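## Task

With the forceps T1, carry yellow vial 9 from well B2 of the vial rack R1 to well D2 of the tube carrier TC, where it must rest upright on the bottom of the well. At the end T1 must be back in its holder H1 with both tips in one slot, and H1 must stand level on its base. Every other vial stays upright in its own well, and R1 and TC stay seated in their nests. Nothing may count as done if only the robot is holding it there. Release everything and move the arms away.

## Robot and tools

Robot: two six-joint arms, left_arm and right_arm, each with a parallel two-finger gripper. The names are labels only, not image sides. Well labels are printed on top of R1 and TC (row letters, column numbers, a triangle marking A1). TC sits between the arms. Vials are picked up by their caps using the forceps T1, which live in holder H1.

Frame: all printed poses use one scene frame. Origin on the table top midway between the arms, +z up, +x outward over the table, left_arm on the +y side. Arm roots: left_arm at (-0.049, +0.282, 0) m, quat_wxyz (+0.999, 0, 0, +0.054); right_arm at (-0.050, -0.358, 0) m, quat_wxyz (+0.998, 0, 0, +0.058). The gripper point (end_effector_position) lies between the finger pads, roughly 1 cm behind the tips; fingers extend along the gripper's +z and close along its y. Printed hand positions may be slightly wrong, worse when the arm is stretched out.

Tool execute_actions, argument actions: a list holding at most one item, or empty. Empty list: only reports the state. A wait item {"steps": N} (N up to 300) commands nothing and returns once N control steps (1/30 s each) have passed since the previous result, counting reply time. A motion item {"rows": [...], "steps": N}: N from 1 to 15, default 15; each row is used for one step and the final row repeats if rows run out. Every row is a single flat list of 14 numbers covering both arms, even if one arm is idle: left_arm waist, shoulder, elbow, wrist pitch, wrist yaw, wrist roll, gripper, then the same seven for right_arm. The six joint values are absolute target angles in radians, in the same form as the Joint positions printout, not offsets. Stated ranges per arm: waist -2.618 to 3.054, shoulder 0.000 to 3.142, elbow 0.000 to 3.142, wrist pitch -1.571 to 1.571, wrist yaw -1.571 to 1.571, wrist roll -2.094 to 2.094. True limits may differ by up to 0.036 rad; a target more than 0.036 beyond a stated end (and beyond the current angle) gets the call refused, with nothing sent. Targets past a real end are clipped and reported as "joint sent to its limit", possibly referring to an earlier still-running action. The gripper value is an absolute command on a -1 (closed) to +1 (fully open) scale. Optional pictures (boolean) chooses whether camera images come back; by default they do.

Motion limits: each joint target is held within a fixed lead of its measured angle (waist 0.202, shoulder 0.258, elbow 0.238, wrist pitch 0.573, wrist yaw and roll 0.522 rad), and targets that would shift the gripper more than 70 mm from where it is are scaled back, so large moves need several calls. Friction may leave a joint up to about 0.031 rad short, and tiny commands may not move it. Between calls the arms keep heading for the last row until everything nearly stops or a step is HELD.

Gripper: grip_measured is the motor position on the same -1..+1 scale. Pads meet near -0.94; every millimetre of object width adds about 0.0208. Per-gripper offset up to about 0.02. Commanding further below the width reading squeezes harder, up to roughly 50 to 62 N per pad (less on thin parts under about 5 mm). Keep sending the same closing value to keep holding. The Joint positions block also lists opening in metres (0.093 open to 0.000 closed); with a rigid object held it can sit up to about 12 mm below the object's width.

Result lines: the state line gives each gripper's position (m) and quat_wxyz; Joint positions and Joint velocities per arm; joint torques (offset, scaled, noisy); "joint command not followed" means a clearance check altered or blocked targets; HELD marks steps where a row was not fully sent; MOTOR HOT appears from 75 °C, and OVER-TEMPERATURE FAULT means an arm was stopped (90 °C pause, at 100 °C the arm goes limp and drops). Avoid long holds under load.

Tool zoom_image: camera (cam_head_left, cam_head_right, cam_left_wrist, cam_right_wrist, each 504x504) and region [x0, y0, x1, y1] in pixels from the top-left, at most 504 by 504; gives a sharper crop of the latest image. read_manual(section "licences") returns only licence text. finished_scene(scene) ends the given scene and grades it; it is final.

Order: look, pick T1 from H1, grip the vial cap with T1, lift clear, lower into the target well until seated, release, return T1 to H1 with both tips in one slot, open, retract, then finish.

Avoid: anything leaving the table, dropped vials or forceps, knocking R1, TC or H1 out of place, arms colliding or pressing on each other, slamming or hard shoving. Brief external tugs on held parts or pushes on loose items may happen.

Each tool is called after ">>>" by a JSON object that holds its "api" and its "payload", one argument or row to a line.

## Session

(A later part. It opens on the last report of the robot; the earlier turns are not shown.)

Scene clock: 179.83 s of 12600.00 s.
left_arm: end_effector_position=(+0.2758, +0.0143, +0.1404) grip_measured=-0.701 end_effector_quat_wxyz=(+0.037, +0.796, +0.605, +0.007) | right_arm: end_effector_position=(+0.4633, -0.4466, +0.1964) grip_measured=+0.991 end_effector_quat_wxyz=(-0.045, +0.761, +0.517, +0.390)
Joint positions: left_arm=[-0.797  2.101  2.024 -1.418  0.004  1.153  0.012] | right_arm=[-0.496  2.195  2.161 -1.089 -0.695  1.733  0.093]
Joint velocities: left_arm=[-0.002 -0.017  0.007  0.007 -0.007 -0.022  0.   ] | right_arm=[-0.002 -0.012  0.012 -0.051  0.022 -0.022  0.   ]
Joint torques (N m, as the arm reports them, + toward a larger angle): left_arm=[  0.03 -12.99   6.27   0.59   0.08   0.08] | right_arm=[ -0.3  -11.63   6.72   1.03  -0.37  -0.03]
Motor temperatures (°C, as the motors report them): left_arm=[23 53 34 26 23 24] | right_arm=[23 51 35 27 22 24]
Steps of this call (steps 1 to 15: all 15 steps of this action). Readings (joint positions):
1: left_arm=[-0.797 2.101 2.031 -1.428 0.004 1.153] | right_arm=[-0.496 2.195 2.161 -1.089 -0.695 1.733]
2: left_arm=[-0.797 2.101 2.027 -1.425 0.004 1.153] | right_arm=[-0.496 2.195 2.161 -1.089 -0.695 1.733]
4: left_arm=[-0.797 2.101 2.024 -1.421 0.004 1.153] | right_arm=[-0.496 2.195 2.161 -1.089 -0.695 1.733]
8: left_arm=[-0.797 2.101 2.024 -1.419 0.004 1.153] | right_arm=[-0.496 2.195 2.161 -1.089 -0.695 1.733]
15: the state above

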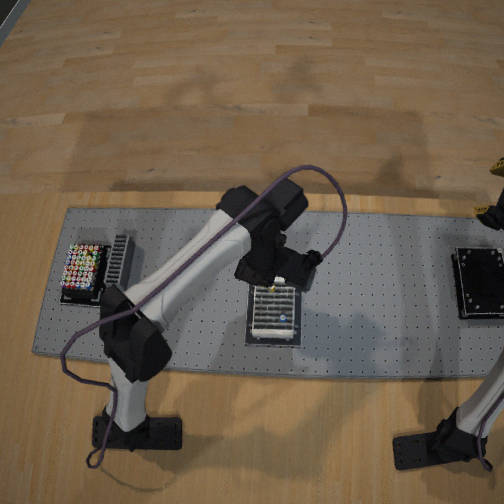

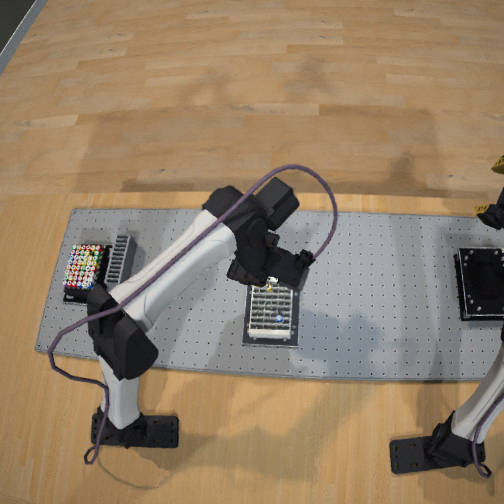

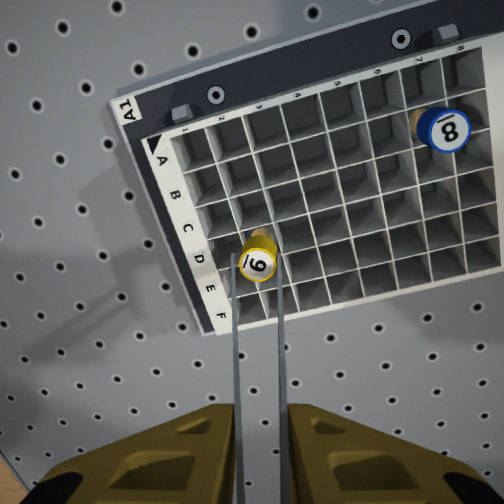

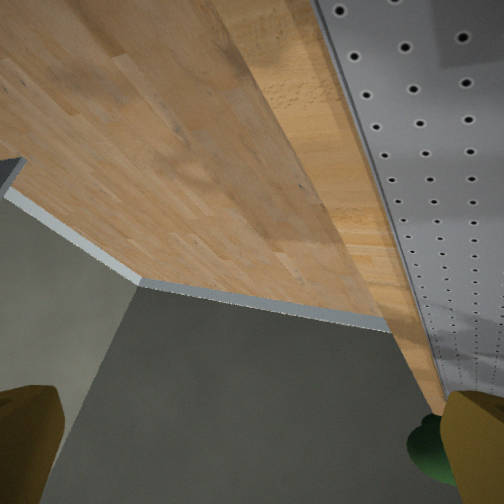

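Released. Lift slowly (q4 leading, inward), then close.

>>> {"api": "execute_actions", "payload": {
  "actions": [
    {"rows":[[-0.79,2.10,2.04,-1.437,0,1.16,-0.70,-0.496,2.195,2.161,-1.089,-0.695,1.733,1],[-0.79,2.10,2.046,-1.443,0,1.16,-0.70,-0.496,2.195,2.161,-1.089,-0.695,1.733,1],[-0.79,2.10,2.052,-1.449,0,1.16,-0.70,-0.496,2.195,2.161,-1.089,-0.695,1.733,1],[-0.79,2.10,2.058,-1.455,0,1.16,-0.70,-0.496,2.195,2.161,-1.089,-0.695,1.733,1],[-0.79,2.10,2.064,-1.46,0,1.16,-0.70,-0.496,2.195,2.161,-1.089,-0.695,1.733,1],[-0.79,2.10,2.07,-1.465,0,1.16,-0.70,-0.496,2.195,2.161,-1.089,-0.695,1.733,1],[-0.79,2.10,2.076,-1.47,0,1.16,-0.70,-0.496,2.195,2.161,-1.089,-0.695,1.733,1],[-0.79,2.10,2.082,-1.475,0,1.16,-0.70,-0.496,2.195,2.161,-1.089,-0.695,1.733,1],[-0.79,2.10,2.088,-1.48,0,1.16,-0.70,-0.496,2.195,2.161,-1.089,-0.695,1.733,1],[-0.79,2.10,2.094,-1.485,0,1.16,-0.70,-0.496,2.195,2.161,-1.089,-0.695,1.733,1],[-0.79,2.10,2.10,-1.49,0,1.16,-0.70,-0.496,2.195,2.161,-1.089,-0.695,1.733,1],[-0.79,2.10,2.10,-1.49,0,1.16,-0.70,-0.496,2.195,2.161,-1.089,-0.695,1.733,1],[-0.79,2.10,2.10,-1.49,0,1.16,-0.76,-0.496,2.195,2.161,-1.089,-0.695,1.733,1],[-0.79,2.10,2.10,-1.49,0,1.16,-0.82,-0.496,2.195,2.161,-1.089,-0.695,1.733,1],[-0.79,2.10,2.10,-1.49,0,1.16,-0.88,-0.496,2.195,2.161,-1.089,-0.695,1.733,1]],"steps":15}
  ],
  "pictures": false
}}

>>> {"api": "execute_actions", "payload": {
  "actions": [
    {"steps":8}
  ]
}}

Scene clock: 187.93 s of 12600.00 s.
left_arm: end_effector_position=(+0.2748, +0.0151, +0.1542) grip_measured=-0.852 end_effector_quat_wxyz=(+0.040, +0.795, +0.605, +0.007) | right_arm: end_effector_position=(+0.4633, -0.4466, +0.1964) grip_measured=+0.991 end_effector_quat_wxyz=(-0.045, +0.761, +0.517, +0.390)
Joint positions: left_arm=[-0.797  2.101  2.079 -1.468  0.004  1.153  0.004] | right_arm=[-0.496  2.195  2.161 -1.089 -0.695  1.733  0.093]
Joint velocities: left_arm=[ 0.007 -0.007 -0.012  0.007 -0.037 -0.022 -0.053] | right_arm=[-0.002 -0.002 -0.022 -0.007  0.037  0.022 -0.   ]
Joint torques (N m, as the arm reports them, + toward a larger angle): left_arm=[  0.12 -12.87   9.18   0.29   0.05   0.08] | right_arm=[ -0.18 -11.75   7.04   1.07  -0.34  -0.06]
Motor temperatures (°C, as the motors report them): left_arm=[23 53 34 26 23 24] | right_arm=[23 51 35 27 22 24]
Steps of this call (steps 1 to 15: the robot went on to your last target; steps 16 to 90: nothing new was sent; then 4.60 s passed at rest; steps 91 to 105: all 15 steps of this action). Readings (joint positions):
91: left_arm=[-0.797 2.101 2.024 -1.419 0.004 1.153] | right_arm=[-0.496 2.195 2.161 -1.089 -0.695 1.733]
92: left_arm=[-0.797 2.101 2.024 -1.420 0.004 1.153] | right_arm=[-0.496 2.195 2.161 -1.089 -0.695 1.733]
94: left_arm=[-0.797 2.101 2.026 -1.427 0.004 1.153] | right_arm=[-0.496 2.195 2.161 -1.089 -0.695 1.733]
98: left_arm=[-0.797 2.101 2.049 -1.445 0.004 1.153] | right_arm=[-0.496 2.195 2.161 -1.089 -0.695 1.733]
105: the state above

Scene clock: 188.20 s of 12600.00 s.
left_arm: end_effector_position=(+0.2733, +0.0164, +0.1540) grip_measured=-0.876 end_effector_quat_wxyz=(+0.036, +0.796, +0.605, +0.007) | right_arm: end_effector_position=(+0.4633, -0.4466, +0.1964) grip_measured=+0.991 end_effector_quat_wxyz=(-0.045, +0.761, +0.517, +0.390)
Joint positions: left_arm=[-0.797  2.101  2.079 -1.476  0.004  1.153  0.003] | right_arm=[-0.496  2.195  2.161 -1.089 -0.695  1.733  0.093]
Joint velocities: left_arm=[ 0.012 -0.012 -0.002  0.051 -0.037  0.11   0.001] | right_arm=[ 0.002 -0.012 -0.002 -0.022  0.007 -0.037  0.001]
Joint torques (N m, as the arm reports them, + toward a larger angle): left_arm=[ -0.04 -13.     9.23   0.31   0.06   0.07] | right_arm=[ -0.04 -11.68   6.86   1.02  -0.4    0.03]
Motor temperatures (°C, as the motors report them): left_arm=[23 53 34 26 23 24] | right_arm=[23 51 35 27 22 24]
Steps of this call (steps 1 to 8: the robot went on to your last target). Readings (joint positions):
1: left_arm=[-0.797 2.101 2.079 -1.470 0.004 1.153] | right_arm=[-0.496 2.195 2.161 -1.089 -0.695 1.733]
2: left_arm=[-0.797 2.101 2.079 -1.472 0.004 1.153] | right_arm=[-0.496 2.195 2.161 -1.089 -0.695 1.733]
4: left_arm=[-0.797 2.101 2.079 -1.474 0.004 1.153] | right_arm=[-0.496 2.195 2.161 -1.089 -0.695 1.733]
8: the state above

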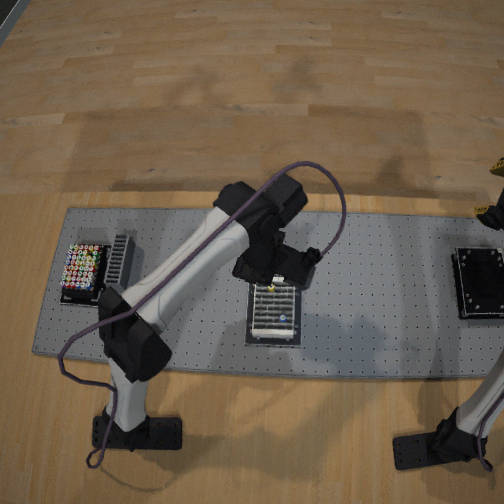

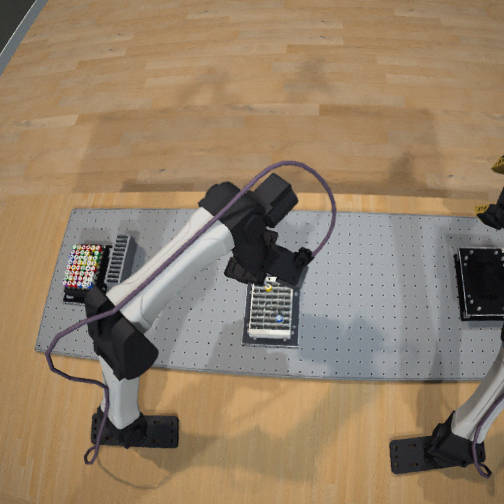

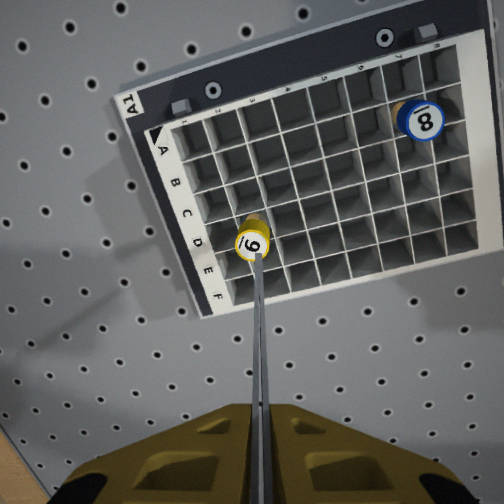

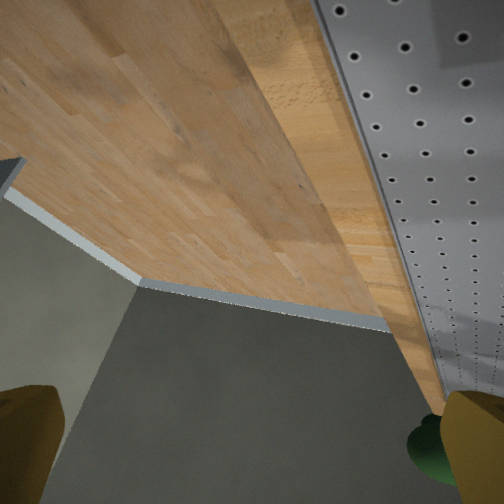

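>>> {"api": "execute_actions", "payload": {
  "actions": [
    {"rows":[[-0.785,2.10,2.10,-1.49,0,1.14,-0.88,-0.496,2.195,2.161,-1.089,-0.695,1.733,1],[-0.775,2.10,2.10,-1.49,0,1.11,-0.88,-0.496,2.195,2.161,-1.089,-0.695,1.733,1],[-0.76,2.10,2.10,-1.49,0,1.08,-0.88,-0.496,2.195,2.161,-1.089,-0.695,1.733,1],[-0.74,2.10,2.10,-1.49,0,1.04,-0.88,-0.496,2.195,2.161,-1.089,-0.695,1.733,1],[-0.715,2.10,2.10,-1.49,0,1.0,-0.88,-0.496,2.195,2.161,-1.089,-0.695,1.733,1],[-0.685,2.10,2.10,-1.49,0,0.96,-0.88,-0.496,2.195,2.161,-1.089,-0.695,1.733,1],[-0.65,2.10,2.10,-1.49,0,0.92,-0.88,-0.496,2.195,2.161,-1.089,-0.695,1.733,1],[-0.61,2.10,2.10,-1.49,0,0.88,-0.88,-0.496,2.195,2.161,-1.089,-0.695,1.733,1],[-0.57,2.10,2.10,-1.49,0,0.84,-0.88,-0.496,2.195,2.161,-1.089,-0.695,1.733,1],[-0.53,2.10,2.10,-1.49,0,0.80,-0.88,-0.496,2.195,2.161,-1.089,-0.695,1.733,1],[-0.49,2.10,2.10,-1.49,0,0.76,-0.88,-0.496,2.195,2.161,-1.089,-0.695,1.733,1],[-0.45,2.10,2.10,-1.49,0,0.72,-0.88,-0.496,2.195,2.161,-1.089,-0.695,1.733,1],[-0.41,2.10,2.10,-1.49,0,0.68,-0.88,-0.496,2.195,2.161,-1.089,-0.695,1.733,1],[-0.37,2.10,2.10,-1.49,0,0.64,-0.88,-0.496,2.195,2.161,-1.089,-0.695,1.733,1],[-0.33,2.10,2.10,-1.49,0,0.60,-0.88,-0.496,2.195,2.161,-1.089,-0.695,1.733,1]],"steps":15}
  ],
  "pictures": false
}}

>>> {"api": "execute_actions", "payload": {
  "actions": [
    {"rows":[[-0.29,2.10,2.10,-1.49,0,0.56,-0.88,-0.496,2.195,2.161,-1.089,-0.695,1.733,1],[-0.25,2.10,2.10,-1.49,0,0.52,-0.88,-0.496,2.195,2.161,-1.089,-0.695,1.733,1],[-0.21,2.10,2.10,-1.49,0,0.48,-0.88,-0.496,2.195,2.161,-1.089,-0.695,1.733,1],[-0.17,2.10,2.10,-1.49,0,0.44,-0.88,-0.496,2.195,2.161,-1.089,-0.695,1.733,1],[-0.13,2.10,2.10,-1.49,0,0.40,-0.88,-0.496,2.195,2.161,-1.089,-0.695,1.733,1],[-0.09,2.10,2.10,-1.49,0,0.36,-0.88,-0.496,2.195,2.161,-1.089,-0.695,1.733,1],[-0.055,2.10,2.10,-1.49,0,0.32,-0.88,-0.496,2.195,2.161,-1.089,-0.695,1.733,1],[-0.02,2.10,2.10,-1.49,0,0.28,-0.88,-0.496,2.195,2.161,-1.089,-0.695,1.733,1],[0.01,2.10,2.10,-1.49,0,0.25,-0.88,-0.496,2.195,2.161,-1.089,-0.695,1.733,1],[0.035,2.10,2.10,-1.49,0,0.22,-0.88,-0.496,2.195,2.161,-1.089,-0.695,1.733,1],[0.055,2.10,2.10,-1.49,0,0.2,-0.88,-0.496,2.195,2.161,-1.089,-0.695,1.733,1],[0.07,2.10,2.10,-1.49,0,0.19,-0.88,-0.496,2.195,2.161,-1.089,-0.695,1.733,1],[0.081,2.10,2.10,-1.49,0,0.19,-0.88,-0.496,2.195,2.161,-1.089,-0.695,1.733,1],[0.088,2.10,2.10,-1.49,0,0.19,-0.88,-0.496,2.195,2.161,-1.089,-0.695,1.733,1],[0.092,2.10,2.10,-1.49,0,0.19,-0.88,-0.496,2.195,2.161,-1.089,-0.695,1.733,1]],"steps":15}
  ],
  "pictures": false
}}

>>> {"api": "execute_actions", "payload": {
  "actions": [
    {"rows":[[0.092,2.104,2.06,-1.465,0,0.19,-0.88,-0.496,2.195,2.161,-1.089,-0.695,1.733,1],[0.092,2.107,2.054,-1.462,0,0.19,-0.88,-0.496,2.195,2.161,-1.089,-0.695,1.733,1],[0.092,2.11,2.048,-1.459,0,0.19,-0.88,-0.496,2.195,2.161,-1.089,-0.695,1.733,1],[0.092,2.113,2.042,-1.456,0,0.19,-0.88,-0.496,2.195,2.161,-1.089,-0.695,1.733,1],[0.092,2.116,2.036,-1.453,0,0.19,-0.88,-0.496,2.195,2.161,-1.089,-0.695,1.733,1],[0.092,2.119,2.03,-1.45,0,0.19,-0.88,-0.496,2.195,2.161,-1.089,-0.695,1.733,1],[0.092,2.119,2.024,-1.447,0,0.19,-0.88,-0.496,2.195,2.161,-1.089,-0.695,1.733,1],[0.092,2.119,2.017,-1.442,0,0.19,-0.88,-0.496,2.195,2.161,-1.089,-0.695,1.733,1]],"steps":15}
  ]
}}

Scene clock: 206.63 s of 12600.00 s.
left_arm: end_effector_position=(+0.3508, +0.1617, +0.1540) grip_measured=-0.876 end_effector_quat_wxyz=(+0.035, +0.504, +0.863, +0.005) | right_arm: end_effector_position=(+0.4633, -0.4466, +0.1964) grip_measured=+0.991 end_effector_quat_wxyz=(-0.045, +0.761, +0.517, +0.390)
Joint positions: left_arm=[-0.399  2.101  2.079 -1.477  0.006  0.766  0.003] | right_arm=[-0.496  2.195  2.161 -1.089 -0.695  1.733  0.093]
Joint velocities: left_arm=[ 1.189  0.007 -0.007  0.022 -0.022 -1.018  0.001] | right_arm=[ 0.002 -0.012  0.017  0.022  0.037  0.037  0.   ]
Joint torques (N m, as the arm reports them, + toward a larger angle): left_arm=[ -0.77 -12.83   9.23   0.33   0.01  -0.02] | right_arm=[ -0.07 -11.76   6.83   1.02  -0.34  -0.09]
Motor temperatures (°C, as the motors report them): left_arm=[23 54 35 26 23 24] | right_arm=[23 52 35 27 22 24]
Steps of this call (steps 1 to 15: the robot went on to your last target; steps 16 to 90: nothing new was sent; then 14.93 s passed at rest; steps 91 to 105: all 15 steps of this action). Readings (joint positions):
91: left_arm=[-0.797 2.101 2.079 -1.477 0.004 1.152] | right_arm=[-0.496 2.195 2.161 -1.089 -0.695 1.733]
92: left_arm=[-0.796 2.101 2.079 -1.477 0.004 1.146] | right_arm=[-0.496 2.195 2.161 -1.089 -0.695 1.733]
94: left_arm=[-0.786 2.101 2.079 -1.477 0.004 1.120] | right_arm=[-0.496 2.195 2.161 -1.089 -0.695 1.733]
98: left_arm=[-0.699 2.101 2.079 -1.477 0.008 1.016] | right_arm=[-0.496 2.195 2.161 -1.089 -0.695 1.733]
105: the state above

Scene clock: 207.13 s of 12600.00 s.
left_arm: end_effector_position=(+0.3602, +0.3655, +0.1540) grip_measured=-0.876 end_effector_quat_wxyz=(+0.034, +0.028, +0.999, +0.009) | right_arm: end_effector_position=(+0.4633, -0.4466, +0.1964) grip_measured=+0.991 end_effector_quat_wxyz=(-0.045, +0.761, +0.517, +0.390)
Joint positions: left_arm=[ 0.091  2.101  2.079 -1.477 -0.003  0.257  0.003] | right_arm=[-0.496  2.195  2.161 -1.089 -0.695  1.733  0.093]
Joint velocities: left_arm=[ 0.247  0.002  0.007 -0.022 -0.007 -0.476  0.001] | right_arm=[ 0.007 -0.007  0.007  0.007 -0.081  0.037 -0.001]
Joint torques (N m, as the arm reports them, + toward a larger angle): left_arm=[ -1.52 -12.83   9.37   0.34   0.12  -0.06] | right_arm=[  0.04 -11.82   6.91   1.05  -0.36   0.  ]
Motor temperatures (°C, as the motors report them): left_arm=[23 54 35 26 23 24] | right_arm=[23 52 35 27 22 24]
Steps of this call (steps 1 to 15: all 15 steps of this action). Readings (joint positions):
1: left_arm=[-0.358 2.101 2.079 -1.477 0.005 0.728] | right_arm=[-0.496 2.195 2.161 -1.089 -0.695 1.733]
2: left_arm=[-0.317 2.101 2.079 -1.477 0.005 0.689] | right_arm=[-0.496 2.195 2.161 -1.089 -0.695 1.733]
4: left_arm=[-0.239 2.101 2.079 -1.477 0.004 0.611] | right_arm=[-0.496 2.195 2.161 -1.089 -0.695 1.733]
8: left_arm=[-0.085 2.101 2.079 -1.477 0.003 0.453] | right_arm=[-0.496 2.195 2.161 -1.089 -0.695 1.733]
15: the state above

Scene clock: 207.63 s of 12600.00 s.
left_arm: end_effector_position=(+0.3547, +0.3669, +0.1353) grip_measured=-0.876 end_effector_quat_wxyz=(+0.011, -0.003, +1.000, +0.004) | right_arm: end_effector_position=(+0.4633, -0.4466, +0.1964) grip_measured=+0.991 end_effector_quat_wxyz=(-0.045, +0.761, +0.517, +0.390)
Joint positions: left_arm=[ 0.097  2.116  2.029 -1.46  -0.003  0.2    0.003] | right_arm=[-0.496  2.195  2.161 -1.089 -0.695  1.733  0.093]
Joint velocities: left_arm=[ 0.007 -0.007 -0.002  0.066 -0.066 -0.022 -0.001] | right_arm=[-0.002 -0.012  0.002 -0.051  0.007  0.022  0.001]
Joint torques (N m, as the arm reports them, + toward a larger angle): left_arm=[ -1.03 -12.69   6.34   0.5    0.1   -0.06] | right_arm=[  0.02 -11.95   6.92   1.05  -0.35  -0.04]
Motor temperatures (°C, as the motors report them): left_arm=[23 54 35 26 23 24] | right_arm=[23 52 35 27 22 24]
Steps of this call (steps 1 to 15: all 15 steps of this action). Readings (joint positions):
1: left_arm=[0.097 2.101 2.079 -1.477 -0.003 0.245] | right_arm=[-0.496 2.195 2.161 -1.089 -0.695 1.733]
2: left_arm=[0.098 2.101 2.078 -1.477 -0.003 0.235] | right_arm=[-0.496 2.195 2.161 -1.089 -0.695 1.733]
4: left_arm=[0.097 2.101 2.069 -1.474 -0.003 0.222] | right_arm=[-0.496 2.195 2.161 -1.089 -0.695 1.733]
8: left_arm=[0.097 2.106 2.044 -1.467 -0.003 0.208] | right_arm=[-0.496 2.195 2.161 -1.089 -0.695 1.733]
15: the state above

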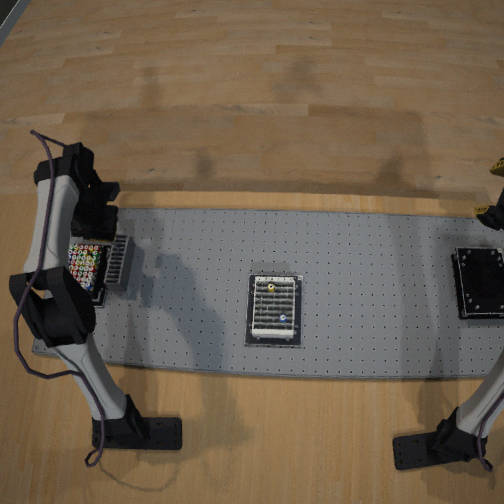

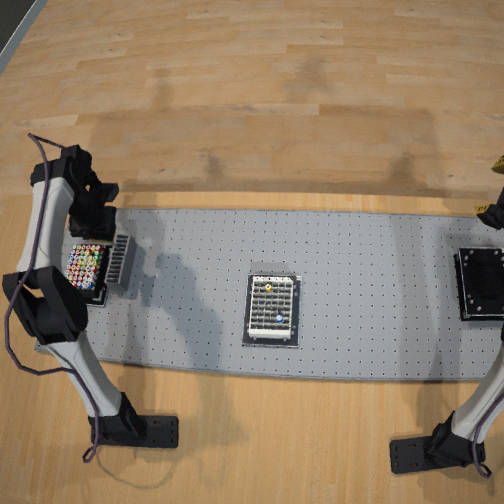

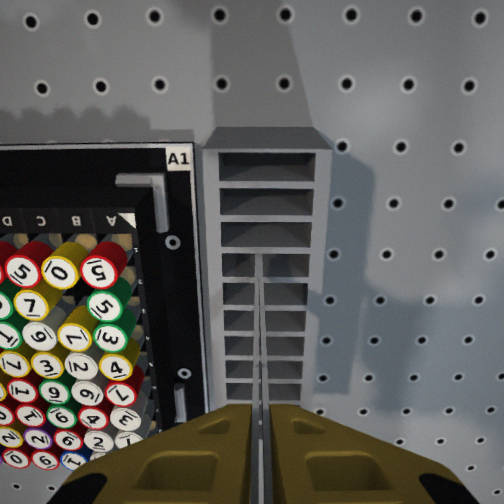

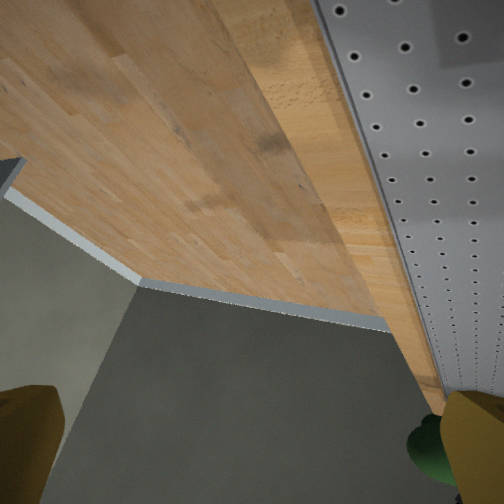

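>>> {"api": "execute_actions", "payload": {
  "actions": [
    {"rows":[[0.092,2.119,2.017,-1.436,0,0.19,-0.88,-0.496,2.195,2.161,-1.089,-0.695,1.733,1],[0.092,2.119,2.017,-1.432,0,0.19,-0.88,-0.496,2.195,2.161,-1.089,-0.695,1.733,1],[0.092,2.119,2.017,-1.432,0,0.19,-0.88,-0.496,2.195,2.161,-1.089,-0.695,1.733,1],[0.092,2.119,2.017,-1.432,0,0.19,-0.88,-0.496,2.195,2.161,-1.089,-0.695,1.733,1],[0.092,2.119,2.010,-1.427,0,0.19,-0.88,-0.496,2.195,2.161,-1.089,-0.695,1.733,1],[0.092,2.119,2.005,-1.422,0,0.19,-0.88,-0.496,2.195,2.161,-1.089,-0.695,1.733,1],[0.092,2.119,2.0,-1.418,0,0.19,-0.88,-0.496,2.195,2.161,-1.089,-0.695,1.733,1],[0.092,2.119,1.995,-1.413,0,0.19,-0.88,-0.496,2.195,2.161,-1.089,-0.695,1.733,1],[0.092,2.119,1.99,-1.409,0,0.19,-0.88,-0.496,2.195,2.161,-1.089,-0.695,1.733,1],[0.092,2.119,1.985,-1.405,0,0.19,-0.88,-0.496,2.195,2.161,-1.089,-0.695,1.733,1]],"steps":15}
  ]
}}

Scene clock: 212.27 s of 12600.00 s.
left_arm: end_effector_position=(+0.3562, +0.3672, +0.1275) grip_measured=-0.876 end_effector_quat_wxyz=(+0.012, -0.004, +1.000, +0.004) | right_arm: end_effector_position=(+0.4633, -0.4466, +0.1964) grip_measured=+0.991 end_effector_quat_wxyz=(-0.045, +0.761, +0.517, +0.390)
Joint positions: left_arm=[ 0.097  2.116  1.998 -1.427 -0.003  0.198  0.003] | right_arm=[-0.496  2.195  2.161 -1.089 -0.695  1.733  0.093]
Joint velocities: left_arm=[ 0.007 -0.017  0.002  0.081 -0.051 -0.022  0.001] | right_arm=[-0.002 -0.022 -0.017  0.022 -0.066 -0.037  0.   ]
Joint torques (N m, as the arm reports them, + toward a larger angle): left_arm=[ -0.95 -12.92   6.25   0.54   0.07  -0.06] | right_arm=[  0.03 -11.58   6.79   0.99  -0.35   0.  ]
Motor temperatures (°C, as the motors report them): left_arm=[23 54 35 26 23 24] | right_arm=[23 52 35 27 22 24]
Steps of this call (steps 1 to 15: the robot went on to your last target; steps 16 to 90: nothing new was sent; then 1.13 s passed at rest; steps 91 to 105: all 15 steps of this action). Readings (joint positions):
91: left_arm=[0.097 2.116 2.029 -1.456 -0.003 0.198] | right_arm=[-0.496 2.195 2.161 -1.089 -0.695 1.733]
92: left_arm=[0.097 2.116 2.029 -1.455 -0.003 0.198] | right_arm=[-0.496 2.195 2.161 -1.089 -0.695 1.733]
94: left_arm=[0.097 2.116 2.029 -1.453 -0.003 0.198] | right_arm=[-0.496 2.195 2.161 -1.089 -0.695 1.733]
98: left_arm=[0.097 2.116 2.020 -1.445 -0.003 0.198] | right_arm=[-0.496 2.195 2.161 -1.089 -0.695 1.733]
105: the state above

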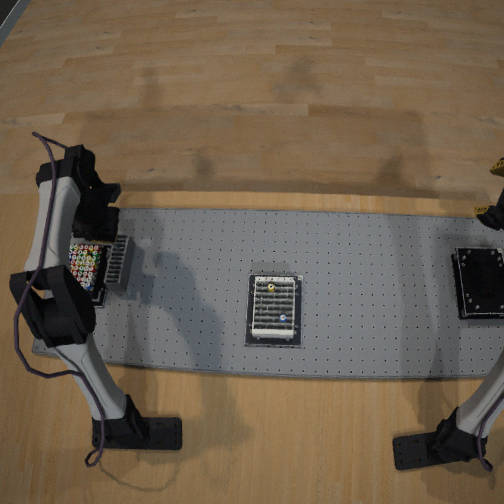

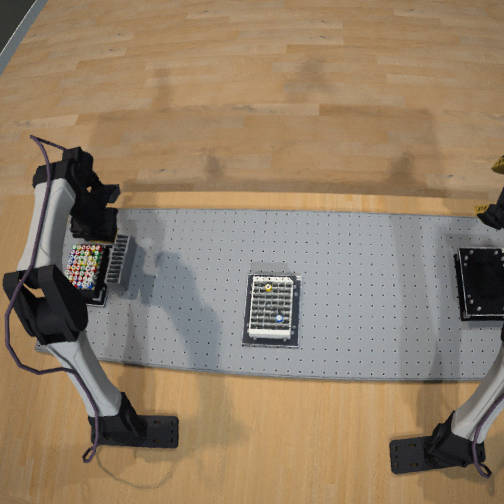

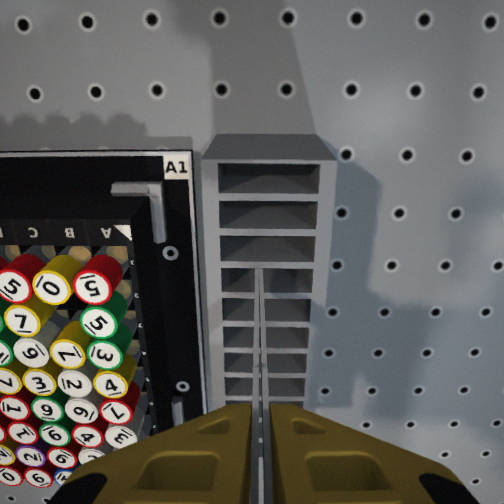

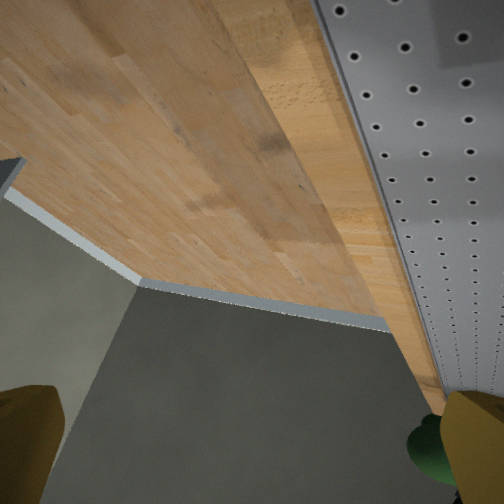

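>>> {"api": "execute_actions", "payload": {
  "actions": [
    {"rows":[[0.092,2.122,1.98,-1.408,0,0.19,-0.88,-0.496,2.195,2.161,-1.089,-0.695,1.733,1],[0.092,2.125,1.975,-1.404,0,0.19,-0.88,-0.496,2.195,2.161,-1.089,-0.695,1.733,1],[0.092,2.128,1.97,-1.40,0,0.19,-0.88,-0.496,2.195,2.161,-1.089,-0.695,1.733,1],[0.092,2.131,1.965,-1.396,0,0.19,-0.88,-0.496,2.195,2.161,-1.089,-0.695,1.733,1],[0.092,2.134,1.96,-1.392,0,0.19,-0.88,-0.496,2.195,2.161,-1.089,-0.695,1.733,1],[0.092,2.137,1.955,-1.387,0,0.19,-0.88,-0.496,2.195,2.161,-1.089,-0.695,1.733,1],[0.092,2.14,1.95,-1.382,0,0.19,-0.88,-0.496,2.195,2.161,-1.089,-0.695,1.733,1],[0.092,2.143,1.945,-1.377,0,0.19,-0.88,-0.496,2.195,2.161,-1.089,-0.695,1.733,1],[0.092,2.145,1.94,-1.372,0,0.19,-0.88,-0.496,2.195,2.161,-1.089,-0.695,1.733,1],[0.092,2.145,1.935,-1.367,0,0.19,-0.88,-0.496,2.195,2.161,-1.089,-0.695,1.733,1],[0.092,2.145,1.93,-1.362,0,0.19,-0.88,-0.496,2.195,2.161,-1.089,-0.695,1.733,1],[0.092,2.145,1.925,-1.357,0,0.19,-0.88,-0.496,2.195,2.161,-1.089,-0.695,1.733,1],[0.092,2.145,1.92,-1.352,0,0.19,-0.88,-0.496,2.195,2.161,-1.089,-0.695,1.733,1],[0.092,2.145,1.916,-1.347,0,0.19,-0.88,-0.496,2.195,2.161,-1.089,-0.695,1.733,1]],"steps":15}
  ],
  "pictures": false
}}

>>> {"api": "execute_actions", "payload": {
  "actions": [
    {"rows":[[0.092,2.145,1.916,-1.347,0,0.19,-0.88,-0.496,2.195,2.161,-1.089,-0.695,1.733,1],[0.092,2.145,1.916,-1.347,0,0.19,-0.88,-0.496,2.195,2.161,-1.089,-0.695,1.733,1],[0.092,2.145,1.916,-1.347,0,0.19,-0.88,-0.496,2.195,2.161,-1.089,-0.695,1.733,1],[0.092,2.145,1.916,-1.347,0,0.19,-0.88,-0.496,2.195,2.161,-1.089,-0.695,1.733,1],[0.092,2.145,1.916,-1.347,0,0.19,-0.88,-0.496,2.195,2.161,-1.089,-0.695,1.733,1],[0.092,2.145,1.916,-1.347,0,0.19,-0.82,-0.496,2.195,2.161,-1.089,-0.695,1.733,1],[0.092,2.145,1.916,-1.347,0,0.19,-0.76,-0.496,2.195,2.161,-1.089,-0.695,1.733,1],[0.092,2.145,1.916,-1.347,0,0.19,-0.7,-0.496,2.195,2.161,-1.089,-0.695,1.733,1],[0.092,2.145,1.916,-1.347,0,0.19,-0.62,-0.496,2.195,2.161,-1.089,-0.695,1.733,1],[0.092,2.145,1.916,-1.347,0,0.19,-0.5,-0.496,2.195,2.161,-1.089,-0.695,1.733,1],[0.092,2.145,1.916,-1.347,0,0.19,-0.35,-0.496,2.195,2.161,-1.089,-0.695,1.733,1],[0.092,2.145,1.916,-1.347,0,0.19,-0.15,-0.496,2.195,2.161,-1.089,-0.695,1.733,1],[0.092,2.145,1.916,-1.347,0,0.19,0.1,-0.496,2.195,2.161,-1.089,-0.695,1.733,1]],"steps":15}
  ]
}}

Scene clock: 223.97 s of 12600.00 s.
left_arm: end_effector_position=(+0.3556, +0.3671, +0.1025) grip_measured=-0.876 end_effector_quat_wxyz=(-0.003, -0.004, +1.000, +0.001) | right_arm: end_effector_position=(+0.4633, -0.4466, +0.1964) grip_measured=+0.991 end_effector_quat_wxyz=(-0.045, +0.761, +0.517, +0.390)
Joint positions: left_arm=[ 0.097  2.14   1.936 -1.372 -0.003  0.198  0.003] | right_arm=[-0.496  2.195  2.161 -1.089 -0.695  1.733  0.093]
Joint velocities: left_arm=[ 0.012 -0.007 -0.037  0.125  0.007  0.066  0.   ] | right_arm=[-0.012  0.007  0.002  0.022  0.066  0.037 -0.   ]
Joint torques (N m, as the arm reports them, + toward a larger angle): left_arm=[ -0.85 -12.79   5.94   0.37   0.07  -0.07] | right_arm=[ -0.05 -11.73   6.76   1.01  -0.39   0.01]
Motor temperatures (°C, as the motors report them): left_arm=[23 54 35 26 23 24] | right_arm=[23 53 36 27 22 24]
Steps of this call (steps 1 to 15: the robot went on to your last target; steps 16 to 90: nothing new was sent; then 8.20 s passed at rest; steps 91 to 105: all 15 steps of this action). Readings (joint positions):
91: left_arm=[0.097 2.116 1.998 -1.425 -0.003 0.198] | right_arm=[-0.496 2.195 2.161 -1.089 -0.695 1.733]
92: left_arm=[0.097 2.116 1.997 -1.424 -0.003 0.198] | right_arm=[-0.496 2.195 2.161 -1.089 -0.695 1.733]
94: left_arm=[0.097 2.116 1.990 -1.420 -0.003 0.198] | right_arm=[-0.496 2.195 2.161 -1.089 -0.695 1.733]
98: left_arm=[0.097 2.125 1.970 -1.408 -0.003 0.198] | right_arm=[-0.496 2.195 2.161 -1.089 -0.695 1.733]
105: the state above

Scene clock: 224.47 s of 12600.00 s.
left_arm: end_effector_position=(+0.3569, +0.3673, +0.1012) grip_measured=+0.091 end_effector_quat_wxyz=(-0.000, -0.004, +1.000, +0.002) | right_arm: end_effector_position=(+0.4633, -0.4466, +0.1964) grip_measured=+0.991 end_effector_quat_wxyz=(-0.045, +0.761, +0.517, +0.390)
Joint positions: left_arm=[ 0.097  2.14   1.931 -1.362 -0.003  0.198  0.05 ] | right_arm=[-0.496  2.195  2.161 -1.089 -0.695  1.733  0.093]
Joint velocities: left_arm=[-0.002 -0.017 -0.017  0.022 -0.022 -0.007  0.014] | right_arm=[ 0.007  0.007  0.002 -0.022 -0.022 -0.066  0.001]
Joint torques (N m, as the arm reports them, + toward a larger angle): left_arm=[ -0.99 -12.84   6.33   0.46   0.11  -0.04] | right_arm=[ -0.16 -11.68   6.76   0.98  -0.36  -0.08]
Motor temperatures (°C, as the motors report them): left_arm=[23 54 35 26 23 24] | right_arm=[23 53 36 27 22 24]
Steps of this call (steps 1 to 15: all 15 steps of this action). Readings (joint positions):
1: left_arm=[0.097 2.140 1.935 -1.369 -0.003 0.198] | right_arm=[-0.496 2.195 2.161 -1.089 -0.695 1.733]
2: left_arm=[0.097 2.140 1.933 -1.366 -0.003 0.198] | right_arm=[-0.496 2.195 2.161 -1.089 -0.695 1.733]
4: left_arm=[0.097 2.140 1.931 -1.365 -0.003 0.198] | right_arm=[-0.496 2.195 2.161 -1.089 -0.695 1.733]
8: left_arm=[0.097 2.140 1.931 -1.363 -0.003 0.198] | right_arm=[-0.496 2.195 2.161 -1.089 -0.695 1.733]
15: the state above

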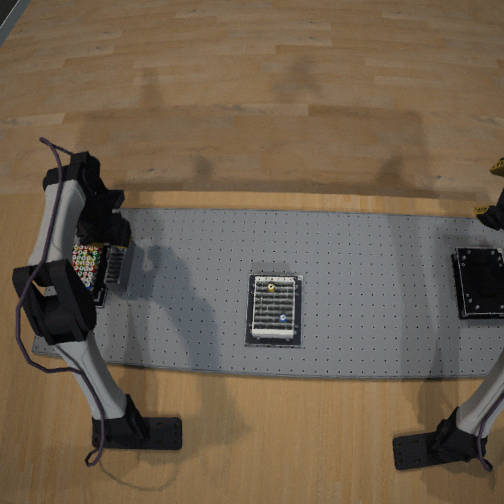

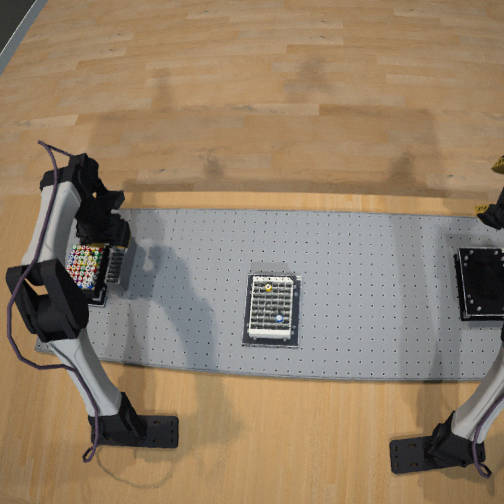

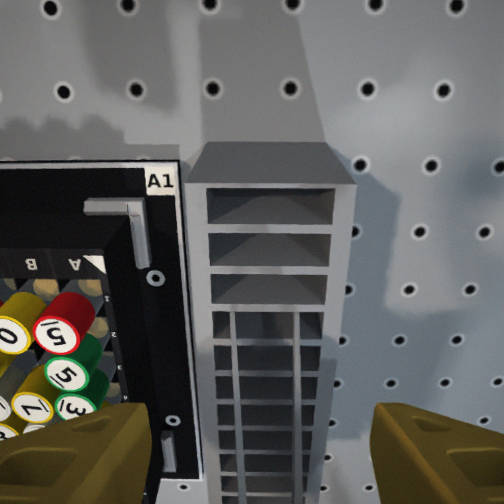

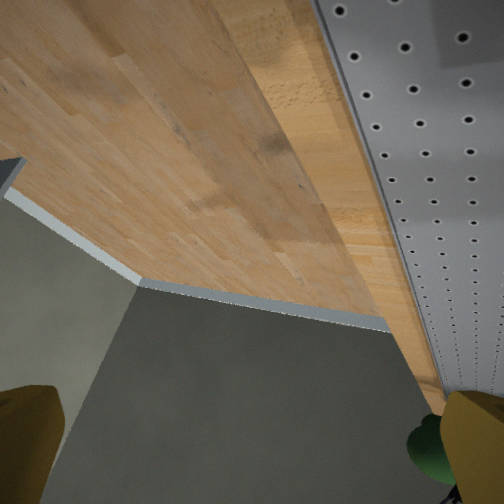

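>>> {"api": "execute_actions", "payload": {
  "actions": [
    {"rows":[[0.092,2.14,1.95,-1.38,0,0.19,0.3,-0.496,2.195,2.161,-1.089,-0.695,1.733,1],[0.092,2.135,1.965,-1.395,0,0.19,0.3,-0.496,2.195,2.161,-1.089,-0.695,1.733,1],[0.092,2.13,1.98,-1.41,0,0.19,0.3,-0.496,2.195,2.161,-1.089,-0.695,1.733,1],[0.092,2.125,1.995,-1.425,0,0.19,0.3,-0.496,2.195,2.161,-1.089,-0.695,1.733,1],[0.092,2.12,2.01,-1.44,0,0.19,0.3,-0.496,2.195,2.161,-1.089,-0.695,1.733,1],[0.092,2.115,2.025,-1.455,0,0.19,0.3,-0.496,2.195,2.161,-1.089,-0.695,1.733,1],[0.092,2.11,2.04,-1.47,0,0.19,0.3,-0.496,2.195,2.161,-1.089,-0.695,1.733,1],[0.092,2.105,2.055,-1.485,0,0.19,0.3,-0.496,2.195,2.161,-1.089,-0.695,1.733,1],[0.092,2.10,2.07,-1.50,0,0.19,0.3,-0.496,2.195,2.161,-1.089,-0.695,1.733,1],[0.092,2.095,2.085,-1.51,0,0.19,0.3,-0.496,2.195,2.161,-1.089,-0.695,1.733,1],[0.092,2.09,2.10,-1.52,0,0.19,0.3,-0.496,2.195,2.161,-1.089,-0.695,1.733,1],[0.092,2.08,2.115,-1.53,0,0.19,0.3,-0.496,2.195,2.161,-1.089,-0.695,1.733,1],[0.092,2.07,2.13,-1.54,0,0.19,0.3,-0.496,2.195,2.161,-1.089,-0.695,1.733,1],[0.092,2.055,2.145,-1.54,0,0.19,0.3,-0.496,2.195,2.161,-1.089,-0.695,1.733,1],[0.092,2.04,2.16,-1.54,0,0.19,0.3,-0.496,2.195,2.161,-1.089,-0.695,1.733,1]],"steps":15}
  ],
  "pictures": false
}}

>>> {"api": "execute_actions", "payload": {
  "actions": [
    {"rows":[[0.092,2.02,2.16,-1.54,0,0.19,0.3,-0.496,2.195,2.161,-1.089,-0.695,1.733,1],[0.092,2.0,2.16,-1.54,0,0.19,0.3,-0.496,2.195,2.161,-1.089,-0.695,1.733,1],[0.092,1.97,2.15,-1.54,0,0.19,0.3,-0.496,2.195,2.161,-1.089,-0.695,1.733,1],[0.092,1.94,2.14,-1.54,0,0.19,0.3,-0.496,2.195,2.161,-1.089,-0.695,1.733,1],[0.092,1.9,2.12,-1.54,0,0.19,0.3,-0.496,2.195,2.161,-1.089,-0.695,1.733,1],[0.092,1.86,2.1,-1.54,0,0.19,0.3,-0.496,2.195,2.161,-1.089,-0.695,1.733,1],[0.092,1.82,2.08,-1.54,0,0.19,0.3,-0.496,2.195,2.161,-1.089,-0.695,1.733,1],[0.092,1.78,2.06,-1.54,0,0.19,0.3,-0.496,2.195,2.161,-1.089,-0.695,1.733,1],[0.092,1.74,2.03,-1.54,0,0.19,0.3,-0.496,2.195,2.161,-1.089,-0.695,1.733,1],[0.092,1.7,2.0,-1.54,0,0.19,0.3,-0.496,2.195,2.161,-1.089,-0.695,1.733,1]],"steps":15}
  ]
}}

Scene clock: 234.47 s of 12600.00 s.
left_arm: end_effector_position=(+0.3605, +0.3681, +0.1659) grip_measured=+0.299 end_effector_quat_wxyz=(+0.046, -0.004, +0.999, +0.011) | right_arm: end_effector_position=(+0.4633, -0.4466, +0.1964) grip_measured=+0.991 end_effector_quat_wxyz=(-0.045, +0.761, +0.517, +0.390)
Joint positions: left_arm=[ 0.097  2.092  2.111 -1.496 -0.003  0.197  0.06 ] | right_arm=[-0.496  2.195  2.161 -1.089 -0.695  1.733  0.093]
Joint velocities: left_arm=[ 0.007 -0.32   0.388 -0.183 -0.037  0.007  0.   ] | right_arm=[-0.002  0.007 -0.002 -0.037  0.022  0.037 -0.002]
Joint torques (N m, as the arm reports them, + toward a larger angle): left_arm=[ -0.94 -15.36   9.57   0.41   0.08  -0.03] | right_arm=[ -0.24 -11.76   6.99   1.03  -0.35   0.  ]
Motor temperatures (°C, as the motors report them): left_arm=[23 54 34 26 23 24] | right_arm=[23 53 36 27 22 24]
Steps of this call (steps 1 to 15: the robot went on to your last target; steps 16 to 90: nothing new was sent; then 6.50 s passed at rest; steps 91 to 105: all 15 steps of this action). Readings (joint positions):
91: left_arm=[0.097 2.140 1.931 -1.362 -0.003 0.197] | right_arm=[-0.496 2.195 2.161 -1.089 -0.695 1.733]
92: left_arm=[0.097 2.140 1.933 -1.365 -0.003 0.197] | right_arm=[-0.496 2.195 2.161 -1.089 -0.695 1.733]
94: left_arm=[0.097 2.140 1.948 -1.380 -0.003 0.197] | right_arm=[-0.496 2.195 2.161 -1.089 -0.695 1.733]
98: left_arm=[0.097 2.137 2.008 -1.421 -0.003 0.197] | right_arm=[-0.496 2.195 2.161 -1.089 -0.695 1.733]
105: the state above

Scene clock: 234.97 s of 12600.00 s.
left_arm: end_effector_position=(+0.2930, +0.3540, +0.2948) grip_measured=+0.299 end_effector_quat_wxyz=(+0.192, -0.004, +0.980, +0.041) | right_arm: end_effector_position=(+0.4633, -0.4466, +0.1964) grip_measured=+0.991 end_effector_quat_wxyz=(-0.045, +0.761, +0.517, +0.390)
Joint positions: left_arm=[ 0.097  1.675  2.035 -1.535 -0.003  0.197  0.06 ] | right_arm=[-0.496  2.195  2.161 -1.089 -0.695  1.733  0.093]
Joint velocities: left_arm=[ 0.007 -0.056  0.012  0.007 -0.081  0.007 -0.001] | right_arm=[-0.002 -0.007 -0.002 -0.037 -0.095  0.007 -0.001]
Joint torques (N m, as the arm reports them, + toward a larger angle): left_arm=[-0.93 -5.6   3.83  1.06  0.05 -0.07] | right_arm=[ -0.14 -11.79   6.88   1.04  -0.35  -0.03]
Motor temperatures (°C, as the motors report them): left_arm=[23 54 34 26 23 24] | right_arm=[23 53 36 27 22 24]
Steps of this call (steps 1 to 15: all 15 steps of this action). Readings (joint positions):
1: left_arm=[0.097 2.078 2.123 -1.500 -0.003 0.197] | right_arm=[-0.496 2.195 2.161 -1.089 -0.695 1.733]
2: left_arm=[0.097 2.060 2.129 -1.503 -0.003 0.197] | right_arm=[-0.496 2.195 2.161 -1.089 -0.695 1.733]
4: left_arm=[0.097 2.014 2.131 -1.507 -0.003 0.197] | right_arm=[-0.496 2.195 2.161 -1.089 -0.695 1.733]
8: left_arm=[0.097 1.875 2.100 -1.512 -0.003 0.197] | right_arm=[-0.496 2.195 2.161 -1.089 -0.695 1.733]
15: the state above

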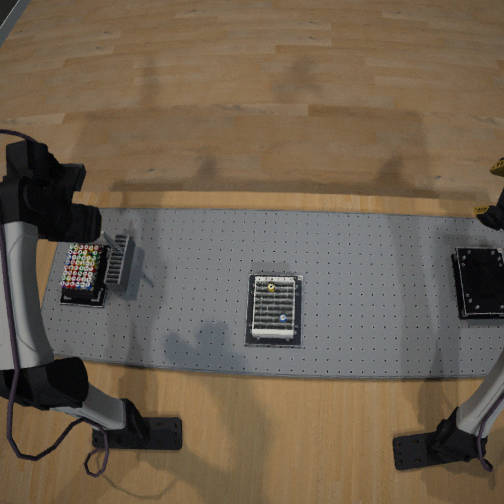

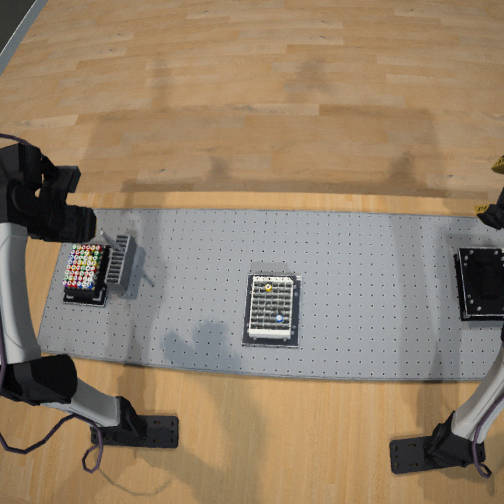

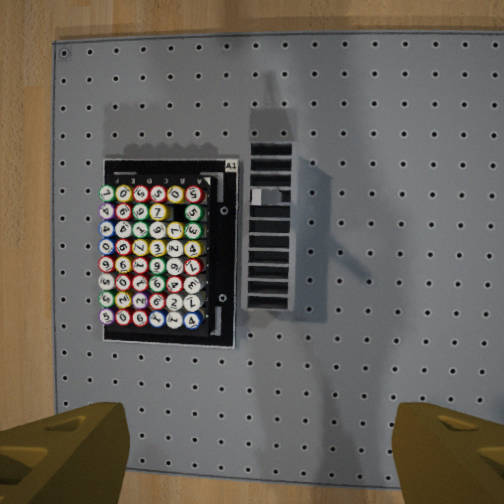

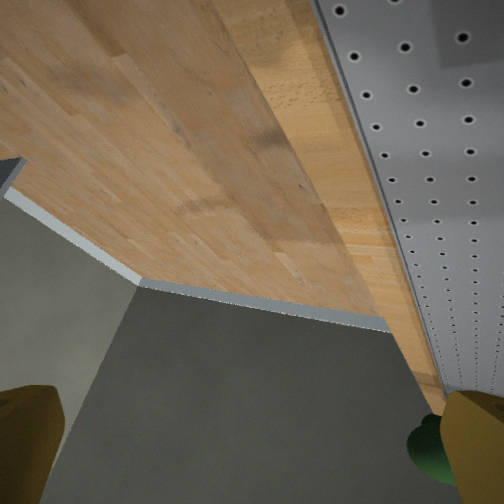

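>>> {"api": "finished_scene", "payload": {
  "scene": 2
}}

The scene is finished: the task was done.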